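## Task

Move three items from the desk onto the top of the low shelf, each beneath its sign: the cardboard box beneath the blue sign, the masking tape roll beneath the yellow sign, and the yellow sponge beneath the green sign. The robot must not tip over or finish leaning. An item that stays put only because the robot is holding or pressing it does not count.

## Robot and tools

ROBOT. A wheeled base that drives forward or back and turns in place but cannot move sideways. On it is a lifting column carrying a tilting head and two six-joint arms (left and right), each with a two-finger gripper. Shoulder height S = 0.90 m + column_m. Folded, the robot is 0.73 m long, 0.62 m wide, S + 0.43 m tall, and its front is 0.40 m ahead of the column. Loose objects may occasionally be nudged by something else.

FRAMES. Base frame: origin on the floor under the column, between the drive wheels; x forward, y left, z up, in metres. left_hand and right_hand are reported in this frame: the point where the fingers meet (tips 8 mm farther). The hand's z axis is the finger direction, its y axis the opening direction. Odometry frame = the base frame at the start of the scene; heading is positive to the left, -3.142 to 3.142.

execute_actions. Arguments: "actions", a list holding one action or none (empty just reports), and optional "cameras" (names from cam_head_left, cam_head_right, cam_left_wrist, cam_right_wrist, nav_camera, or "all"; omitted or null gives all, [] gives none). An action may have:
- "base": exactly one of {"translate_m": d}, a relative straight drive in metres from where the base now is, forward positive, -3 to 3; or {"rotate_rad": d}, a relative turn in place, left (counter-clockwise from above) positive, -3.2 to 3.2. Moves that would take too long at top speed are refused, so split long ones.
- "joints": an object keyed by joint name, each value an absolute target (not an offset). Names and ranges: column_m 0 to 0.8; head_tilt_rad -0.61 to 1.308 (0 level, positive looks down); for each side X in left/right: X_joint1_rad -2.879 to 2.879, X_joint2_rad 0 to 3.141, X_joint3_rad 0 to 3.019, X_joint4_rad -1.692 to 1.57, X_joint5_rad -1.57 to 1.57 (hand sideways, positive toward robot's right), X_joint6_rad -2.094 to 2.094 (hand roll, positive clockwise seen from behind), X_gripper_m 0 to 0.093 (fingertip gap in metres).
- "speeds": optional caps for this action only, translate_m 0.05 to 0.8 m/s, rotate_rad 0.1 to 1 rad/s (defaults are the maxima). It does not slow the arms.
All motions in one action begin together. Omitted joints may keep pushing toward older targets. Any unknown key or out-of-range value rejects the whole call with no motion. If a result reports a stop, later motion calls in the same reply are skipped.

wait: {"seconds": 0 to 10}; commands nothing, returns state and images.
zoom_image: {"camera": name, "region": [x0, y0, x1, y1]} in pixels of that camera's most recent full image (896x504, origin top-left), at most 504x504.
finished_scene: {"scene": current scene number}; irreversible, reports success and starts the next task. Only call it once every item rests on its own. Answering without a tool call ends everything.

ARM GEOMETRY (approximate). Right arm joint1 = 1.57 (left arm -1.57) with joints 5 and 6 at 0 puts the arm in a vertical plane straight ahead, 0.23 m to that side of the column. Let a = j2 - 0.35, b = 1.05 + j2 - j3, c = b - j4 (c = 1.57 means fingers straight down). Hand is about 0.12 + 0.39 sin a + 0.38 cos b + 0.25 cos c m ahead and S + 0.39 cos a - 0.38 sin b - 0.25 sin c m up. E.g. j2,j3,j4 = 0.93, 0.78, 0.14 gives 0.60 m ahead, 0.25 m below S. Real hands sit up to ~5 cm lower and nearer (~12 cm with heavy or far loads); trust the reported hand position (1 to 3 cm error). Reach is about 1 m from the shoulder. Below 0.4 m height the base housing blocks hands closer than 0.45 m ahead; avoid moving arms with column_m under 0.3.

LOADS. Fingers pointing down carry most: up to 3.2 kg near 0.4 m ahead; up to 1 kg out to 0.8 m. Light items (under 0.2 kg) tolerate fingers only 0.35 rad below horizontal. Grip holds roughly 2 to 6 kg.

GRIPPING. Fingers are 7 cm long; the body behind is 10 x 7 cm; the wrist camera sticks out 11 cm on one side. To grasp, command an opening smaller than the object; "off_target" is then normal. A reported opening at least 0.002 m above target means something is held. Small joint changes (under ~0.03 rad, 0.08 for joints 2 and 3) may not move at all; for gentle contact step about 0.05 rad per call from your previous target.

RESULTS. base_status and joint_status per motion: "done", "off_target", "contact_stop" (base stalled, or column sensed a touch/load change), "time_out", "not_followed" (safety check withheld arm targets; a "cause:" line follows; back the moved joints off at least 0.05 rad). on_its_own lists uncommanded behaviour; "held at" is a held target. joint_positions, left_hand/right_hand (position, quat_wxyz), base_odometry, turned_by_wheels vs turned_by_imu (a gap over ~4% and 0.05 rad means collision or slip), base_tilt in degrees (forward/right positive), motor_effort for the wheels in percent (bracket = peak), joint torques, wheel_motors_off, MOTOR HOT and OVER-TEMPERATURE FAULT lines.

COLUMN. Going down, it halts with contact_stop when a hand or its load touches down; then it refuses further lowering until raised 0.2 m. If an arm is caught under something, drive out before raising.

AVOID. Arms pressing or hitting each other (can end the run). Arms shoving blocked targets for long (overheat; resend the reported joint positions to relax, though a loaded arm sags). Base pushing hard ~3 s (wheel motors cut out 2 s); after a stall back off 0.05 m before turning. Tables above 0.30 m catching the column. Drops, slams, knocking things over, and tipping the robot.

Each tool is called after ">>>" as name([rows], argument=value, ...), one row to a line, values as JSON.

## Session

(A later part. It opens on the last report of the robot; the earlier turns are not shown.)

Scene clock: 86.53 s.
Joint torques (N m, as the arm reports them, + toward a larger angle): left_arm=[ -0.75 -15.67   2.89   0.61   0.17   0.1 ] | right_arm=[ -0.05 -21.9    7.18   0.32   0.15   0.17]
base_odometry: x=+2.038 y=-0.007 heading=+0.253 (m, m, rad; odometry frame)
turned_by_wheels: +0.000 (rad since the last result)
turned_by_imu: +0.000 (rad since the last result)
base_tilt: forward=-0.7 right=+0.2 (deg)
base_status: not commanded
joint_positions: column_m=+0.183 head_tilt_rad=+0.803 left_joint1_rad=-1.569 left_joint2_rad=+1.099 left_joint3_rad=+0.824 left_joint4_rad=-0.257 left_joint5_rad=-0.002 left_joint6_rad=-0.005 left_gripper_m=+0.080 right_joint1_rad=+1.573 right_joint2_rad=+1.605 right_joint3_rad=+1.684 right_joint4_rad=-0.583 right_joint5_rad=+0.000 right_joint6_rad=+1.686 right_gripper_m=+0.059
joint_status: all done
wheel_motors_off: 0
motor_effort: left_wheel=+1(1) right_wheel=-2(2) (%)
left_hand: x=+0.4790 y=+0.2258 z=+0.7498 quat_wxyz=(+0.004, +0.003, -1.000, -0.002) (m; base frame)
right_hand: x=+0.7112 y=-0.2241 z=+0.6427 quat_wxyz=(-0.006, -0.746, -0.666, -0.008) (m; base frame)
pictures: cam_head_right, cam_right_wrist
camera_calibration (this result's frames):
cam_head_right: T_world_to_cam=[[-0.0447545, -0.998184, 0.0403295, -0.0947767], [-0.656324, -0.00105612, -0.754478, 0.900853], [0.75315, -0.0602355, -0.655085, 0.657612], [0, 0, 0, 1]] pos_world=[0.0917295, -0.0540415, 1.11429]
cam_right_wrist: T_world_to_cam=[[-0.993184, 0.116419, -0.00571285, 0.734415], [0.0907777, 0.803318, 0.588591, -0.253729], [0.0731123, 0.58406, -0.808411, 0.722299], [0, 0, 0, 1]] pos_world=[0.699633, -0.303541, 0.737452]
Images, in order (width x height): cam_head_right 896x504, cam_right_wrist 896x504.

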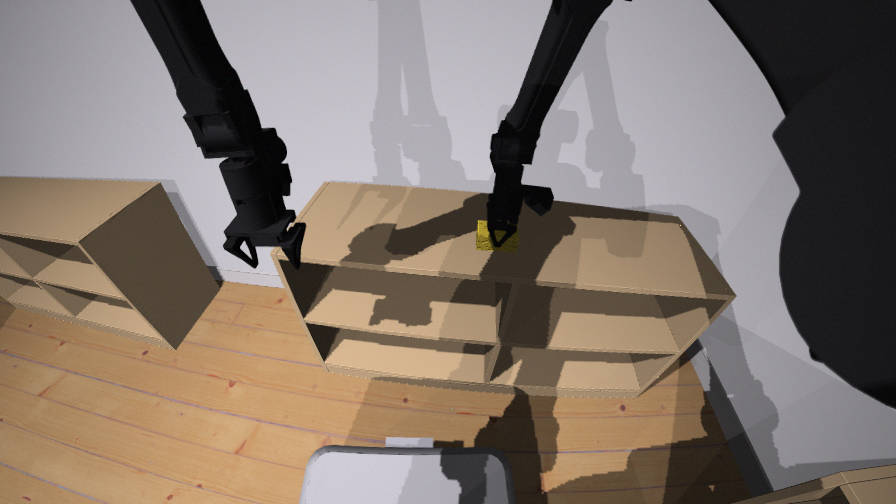

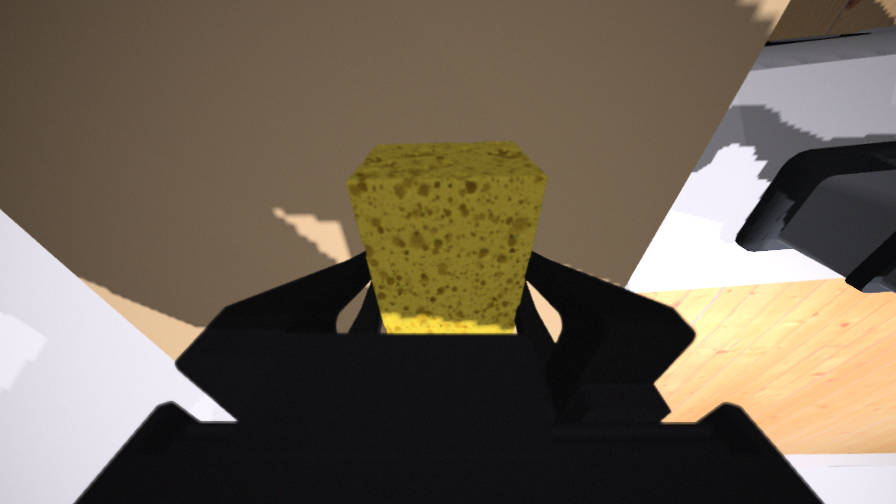

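>>> execute_actions([
  {"joints": {"right_gripper_m": 0.093}},
], cameras=["cam_right_wrist"])

>>> execute_actions([
  {"joints": {"column_m": 0.245, "head_tilt_rad": 0.3}},
])

Scene clock: 87.20 s.
Joint torques (N m, as the arm reports them, + toward a larger angle): left_arm=[ -1.31 -15.56   2.99   0.75   0.15   0.07] | right_arm=[ -0.19 -22.53   7.04   0.25   0.14   0.2 ]
base_odometry: x=+2.038 y=-0.007 heading=+0.253 (m, m, rad; odometry frame)
turned_by_wheels: +0.000 (rad since the last result)
turned_by_imu: +0.000 (rad since the last result)
base_tilt: forward=-0.6 right=+0.2 (deg)
base_status: not commanded
joint_positions: column_m=+0.183 head_tilt_rad=+0.803 left_joint1_rad=-1.569 left_joint2_rad=+1.099 left_joint3_rad=+0.824 left_joint4_rad=-0.257 left_joint5_rad=-0.002 left_joint6_rad=-0.005 left_gripper_m=+0.080 right_joint1_rad=+1.573 right_joint2_rad=+1.605 right_joint3_rad=+1.684 right_joint4_rad=-0.583 right_joint5_rad=+0.000 right_joint6_rad=+1.686 right_gripper_m=+0.093
joint_status: all done
wheel_motors_off: 0
motor_effort: left_wheel=+1(1) right_wheel=-2(2) (%)
left_hand: x=+0.4790 y=+0.2258 z=+0.7498 quat_wxyz=(+0.004, +0.003, -1.000, -0.002) (m; base frame)
right_hand: x=+0.7112 y=-0.2241 z=+0.6427 quat_wxyz=(-0.006, -0.746, -0.666, -0.008) (m; base frame)
pictures: cam_right_wrist
camera_calibration (this result's frames):
cam_right_wrist: T_world_to_cam=[[-0.993184, 0.116419, -0.00571285, 0.734415], [0.0907777, 0.803318, 0.588591, -0.253729], [0.0731123, 0.58406, -0.808411, 0.722299], [0, 0, 0, 1]] pos_world=[0.699633, -0.303541, 0.737452]
Images, in order (width x height): cam_right_wrist 896x504.

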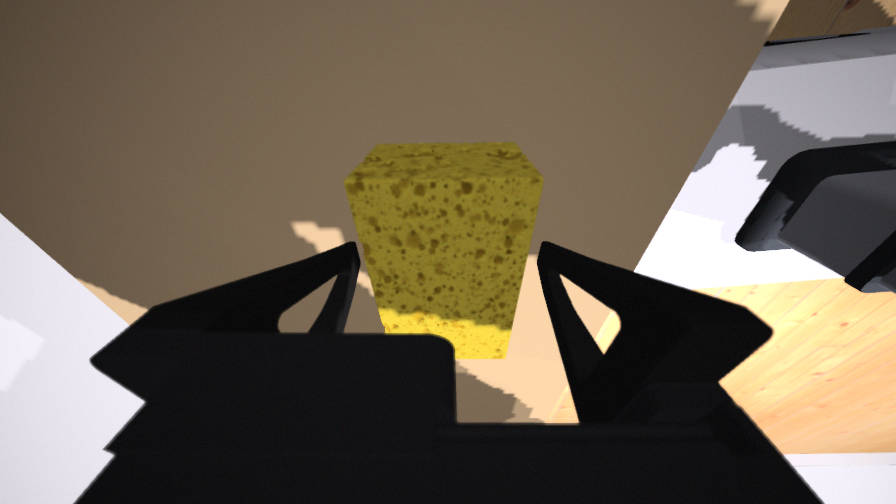

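Scene clock: 88.60 s.
Joint torques (N m, as the arm reports them, + toward a larger angle): left_arm=[ -1.3  -16.36   2.86   0.49   0.17   0.06] | right_arm=[ -0.27 -22.02   7.19   0.22   0.12   0.19]
base_odometry: x=+2.038 y=-0.007 heading=+0.253 (m, m, rad; odometry frame)
turned_by_wheels: +0.000 (rad since the last result)
turned_by_imu: +0.000 (rad since the last result)
base_tilt: forward=-0.7 right=+0.3 (deg)
base_status: not commanded
joint_positions: column_m=+0.245 head_tilt_rad=+0.319 left_joint1_rad=-1.569 left_joint2_rad=+1.099 left_joint3_rad=+0.824 left_joint4_rad=-0.257 left_joint5_rad=-0.002 left_joint6_rad=-0.005 left_gripper_m=+0.080 right_joint1_rad=+1.573 right_joint2_rad=+1.605 right_joint3_rad=+1.684 right_joint4_rad=-0.583 right_joint5_rad=+0.000 right_joint6_rad=+1.686 right_gripper_m=+0.093
joint_status: all done
wheel_motors_off: 0
motor_effort: left_wheel=+1(1) right_wheel=-1(2) (%)
left_hand: x=+0.4790 y=+0.2258 z=+0.8117 quat_wxyz=(+0.004, +0.003, -1.000, -0.002) (m; base frame)
right_hand: x=+0.7112 y=-0.2241 z=+0.7045 quat_wxyz=(-0.006, -0.746, -0.666, -0.008) (m; base frame)
pictures: cam_head_left, cam_head_right, cam_left_wrist, cam_right_wrist, nav_camera
camera_calibration (this result's frames):
cam_head_left: T_world_to_cam=[[-0.0437926, -0.998885, 0.0176547, 0.0446587], [-0.233199, -0.00696293, -0.972404, 1.1918], [0.971443, -0.0467012, -0.232634, 0.164524], [0, 0, 0, 1]] pos_world=[0.120057, 0.0605908, 1.1964]
cam_head_right: T_world_to_cam=[[-0.0583747, -0.998184, 0.0148941, -0.0652825], [-0.230233, -0.00105612, -0.973135, 1.19539], [0.971383, -0.0602355, -0.229753, 0.16369], [0, 0, 0, 1]] pos_world=[0.112401, -0.0540415, 1.20185]
cam_left_wrist: T_world_to_cam=[[0.000835083, -0.999998, 0.00204464, 0.225768], [-0.800291, 0.000557681, 0.599611, -0.100303], [-0.599611, -0.00213703, -0.800289, 1.05824], [0, 0, 0, 1]] pos_world=[0.554071, 0.228085, 0.906577]
cam_right_wrist: T_world_to_cam=[[-0.993184, 0.116419, -0.00571285, 0.734769], [0.0907777, 0.803318, 0.588591, -0.290154], [0.0731123, 0.58406, -0.808411, 0.772327], [0, 0, 0, 1]] pos_world=[0.699633, -0.303541, 0.799337]
Images, in order (width x height): cam_head_left 896x504, cam_head_right 896x504, cam_left_wrist 896x504, cam_right_wrist 896x504, nav_camera 896x504.

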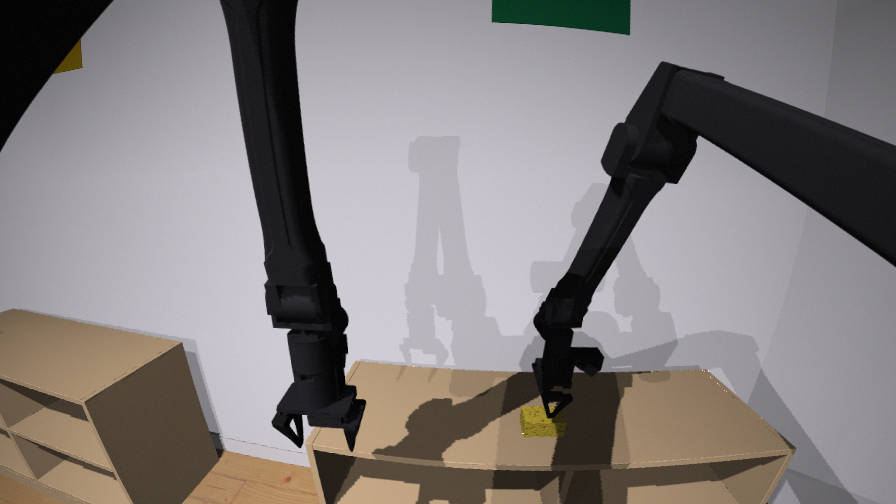

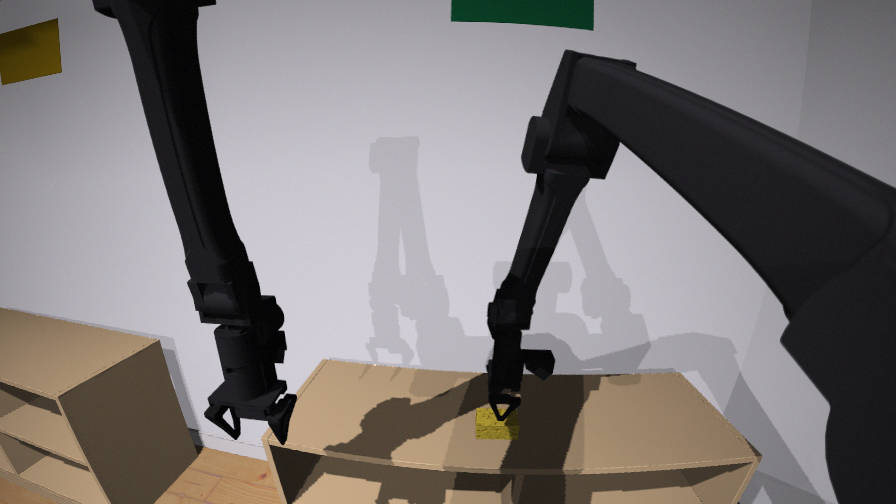

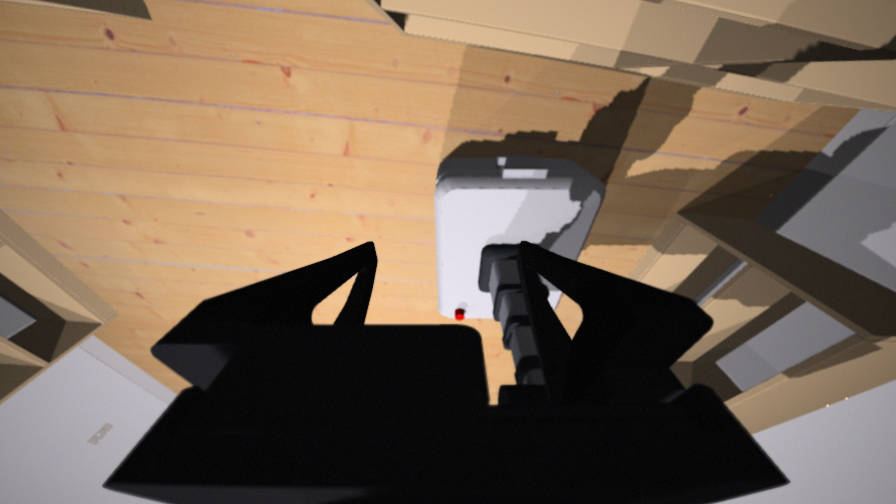

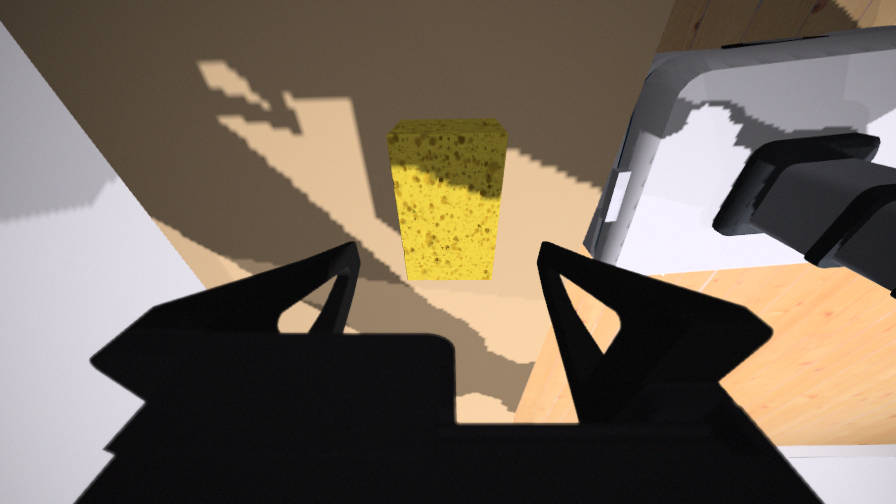

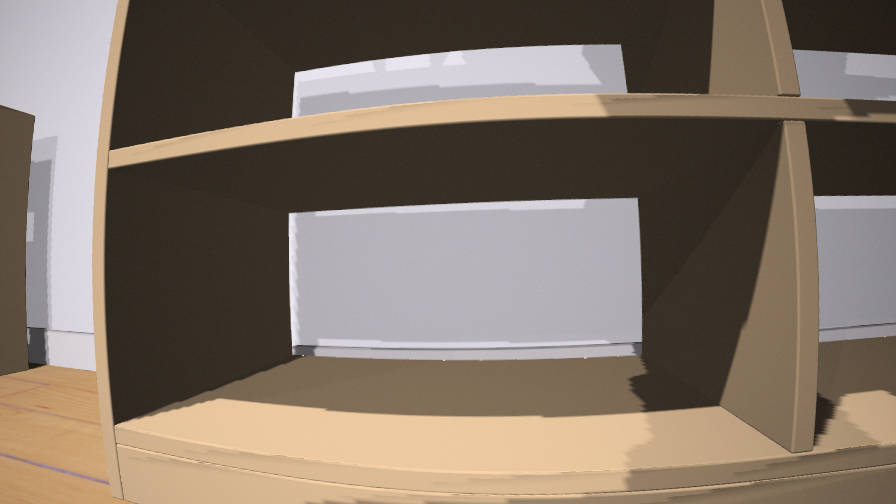

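>>> zoom_image(camera="cam_left_wrist", region=[592, 100, 896, 450])

>>> zoom_image(camera="cam_left_wrist", region=[0, 154, 250, 504])

Region (592, 100, 896, 450) of cam_left_wrist's 896x504 image, scaled by 1.440, with more detail than that image has; it fills the left 438 columns of this view, and the rest is white.

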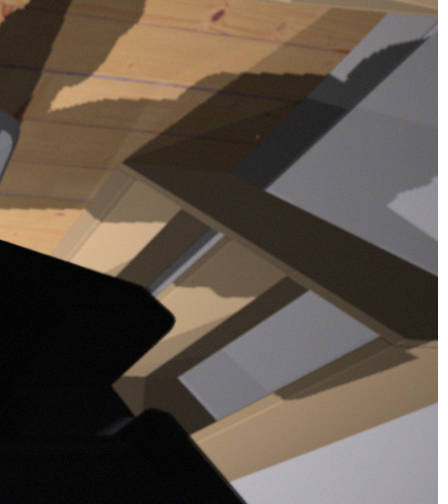

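Region (0, 154, 250, 504) of cam_left_wrist's 896x504 image, scaled by 1.440, with more detail than that image has; it fills the left 360 columns of this view, and the rest is white.

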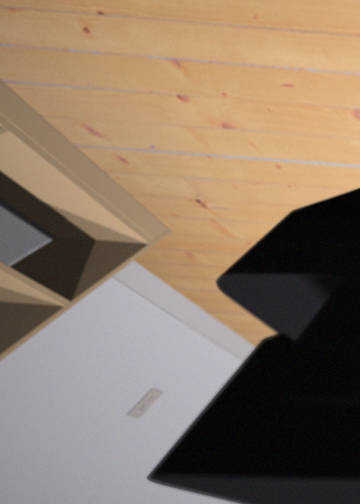

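>>> execute_actions([
  {"base": {"rotate_rad": 0.75}, "joints": {"column_m": 0.3, "head_tilt_rad": 0.35}},
])

Scene clock: 91.60 s.
Joint torques (N m, as the arm reports them, + toward a larger angle): left_arm=[ -1.31 -15.87   2.93   0.78   0.14   0.06] | right_arm=[  0.21 -22.08   7.35   0.29   0.18   0.17]
base_odometry: x=+2.038 y=-0.006 heading=+1.001 (m, m, rad; odometry frame)
turned_by_wheels: +0.749 (rad since the last result)
turned_by_imu: +0.732 (rad since the last result)
base_tilt: forward=-0.6 right=+0.3 (deg)
base_status: done
joint_positions: column_m=+0.300 head_tilt_rad=+0.355 left_joint1_rad=-1.569 left_joint2_rad=+1.099 left_joint3_rad=+0.824 left_joint4_rad=-0.257 left_joint5_rad=-0.002 left_joint6_rad=-0.005 left_gripper_m=+0.080 right_joint1_rad=+1.571 right_joint2_rad=+1.605 right_joint3_rad=+1.684 right_joint4_rad=-0.583 right_joint5_rad=+0.000 right_joint6_rad=+1.686 right_gripper_m=+0.093
joint_status: all done
wheel_motors_off: 0
motor_effort: left_wheel=-5(55) right_wheel=+7(61) (%)
left_hand: x=+0.4790 y=+0.2258 z=+0.8667 quat_wxyz=(+0.004, +0.003, -1.000, -0.002) (m; base frame)
right_hand: x=+0.7112 y=-0.2251 z=+0.7596 quat_wxyz=(-0.006, -0.746, -0.665, -0.007) (m; base frame)
pictures: cam_head_left, cam_head_right, cam_left_wrist, cam_right_wrist, nav_camera
camera_calibration (this result's frames):
cam_head_left: T_world_to_cam=[[-0.0431248, -0.998885, 0.0192285, 0.0416304], [-0.268248, -0.00696293, -0.963325, 1.23537], [0.962384, -0.0467012, -0.267648, 0.222801], [0, 0, 0, 1]] pos_world=[0.118762, 0.0605908, 1.2489]
cam_head_right: T_world_to_cam=[[-0.0577972, -0.998184, 0.0169976, -0.0688356], [-0.26531, -0.00105612, -0.964162, 1.23914], [0.962429, -0.0602355, -0.264767, 0.221802], [0, 0, 0, 1]] pos_world=[0.111308, -0.0540415, 1.25462]
cam_left_wrist: T_world_to_cam=[[0.000835083, -0.999998, 0.00204464, 0.225655], [-0.800291, 0.000557681, 0.599611, -0.133287], [-0.599611, -0.00213703, -0.800289, 1.10226], [0, 0, 0, 1]] pos_world=[0.554071, 0.228085, 0.961587]
cam_right_wrist: T_world_to_cam=[[-0.993095, 0.117169, -0.00586719, 0.73543], [0.0913908, 0.804026, 0.587529, -0.321145], [0.0735575, 0.582935, -0.809182, 0.817436], [0, 0, 0, 1]] pos_world=[0.699573, -0.304473, 0.854451]
Images, in order (width x height): cam_head_left 896x504, cam_head_right 896x504, cam_left_wrist 896x504, cam_right_wrist 896x504, nav_camera 896x504.

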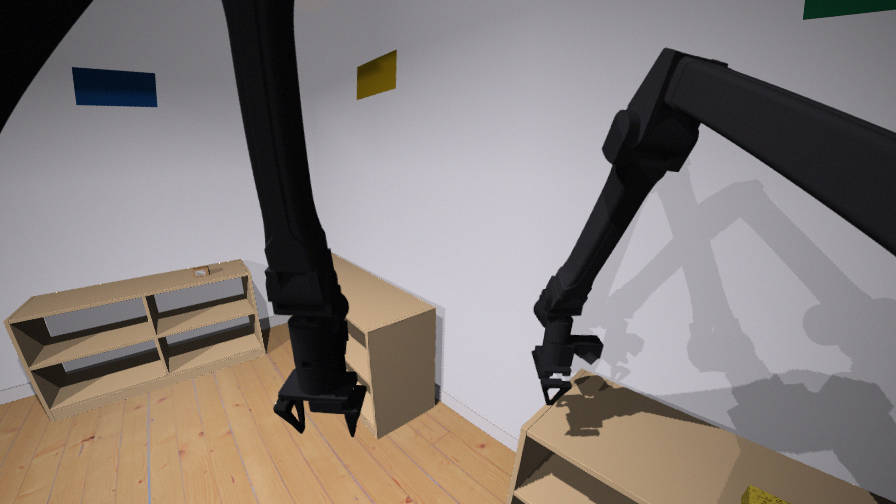

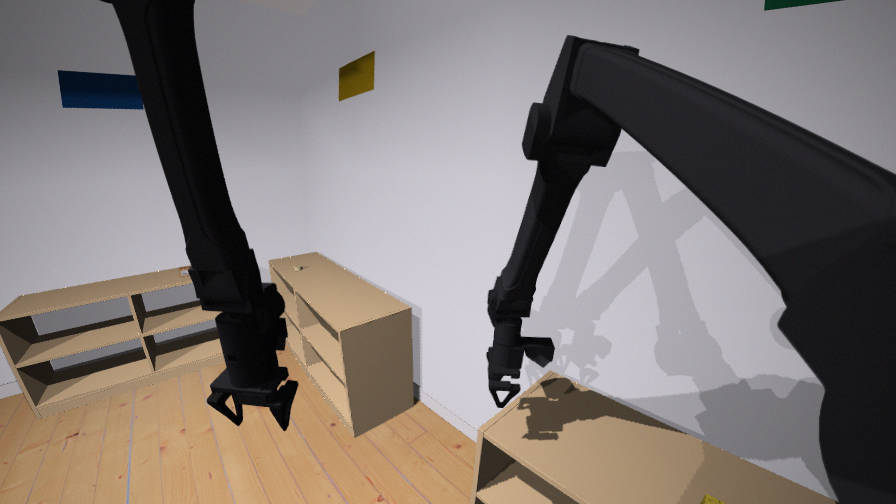

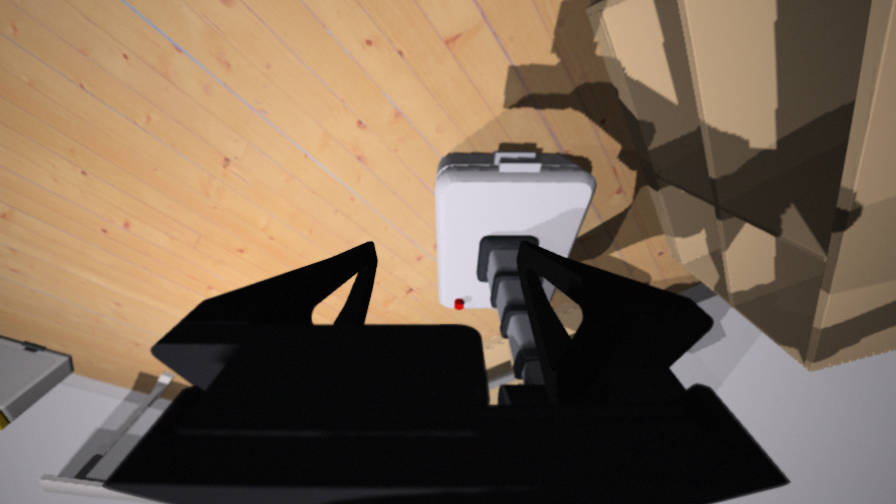

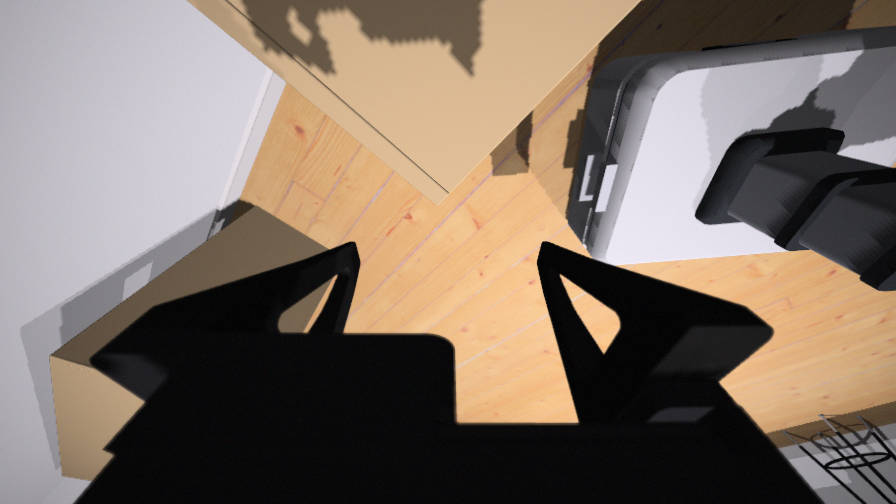

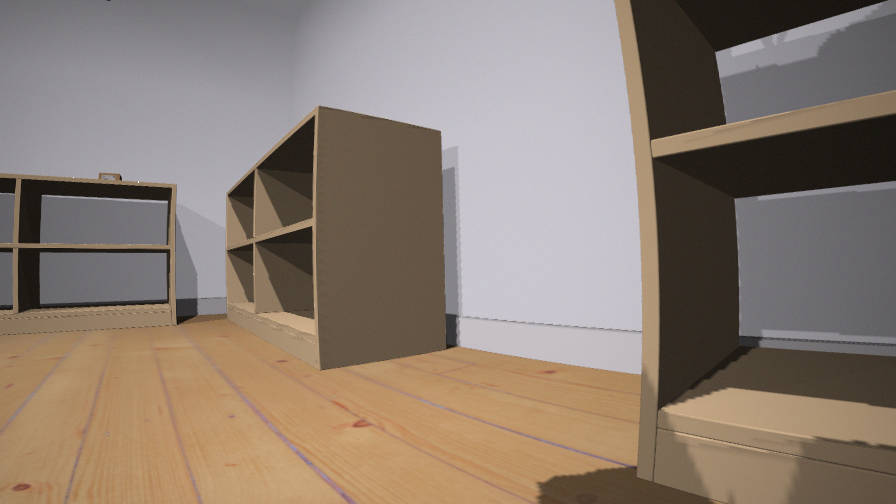

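All three items are on their shelves (box under blue, tape under yellow, sponge under green).

>>> finished_scene(scene=1)

The scene is finished: the task was done.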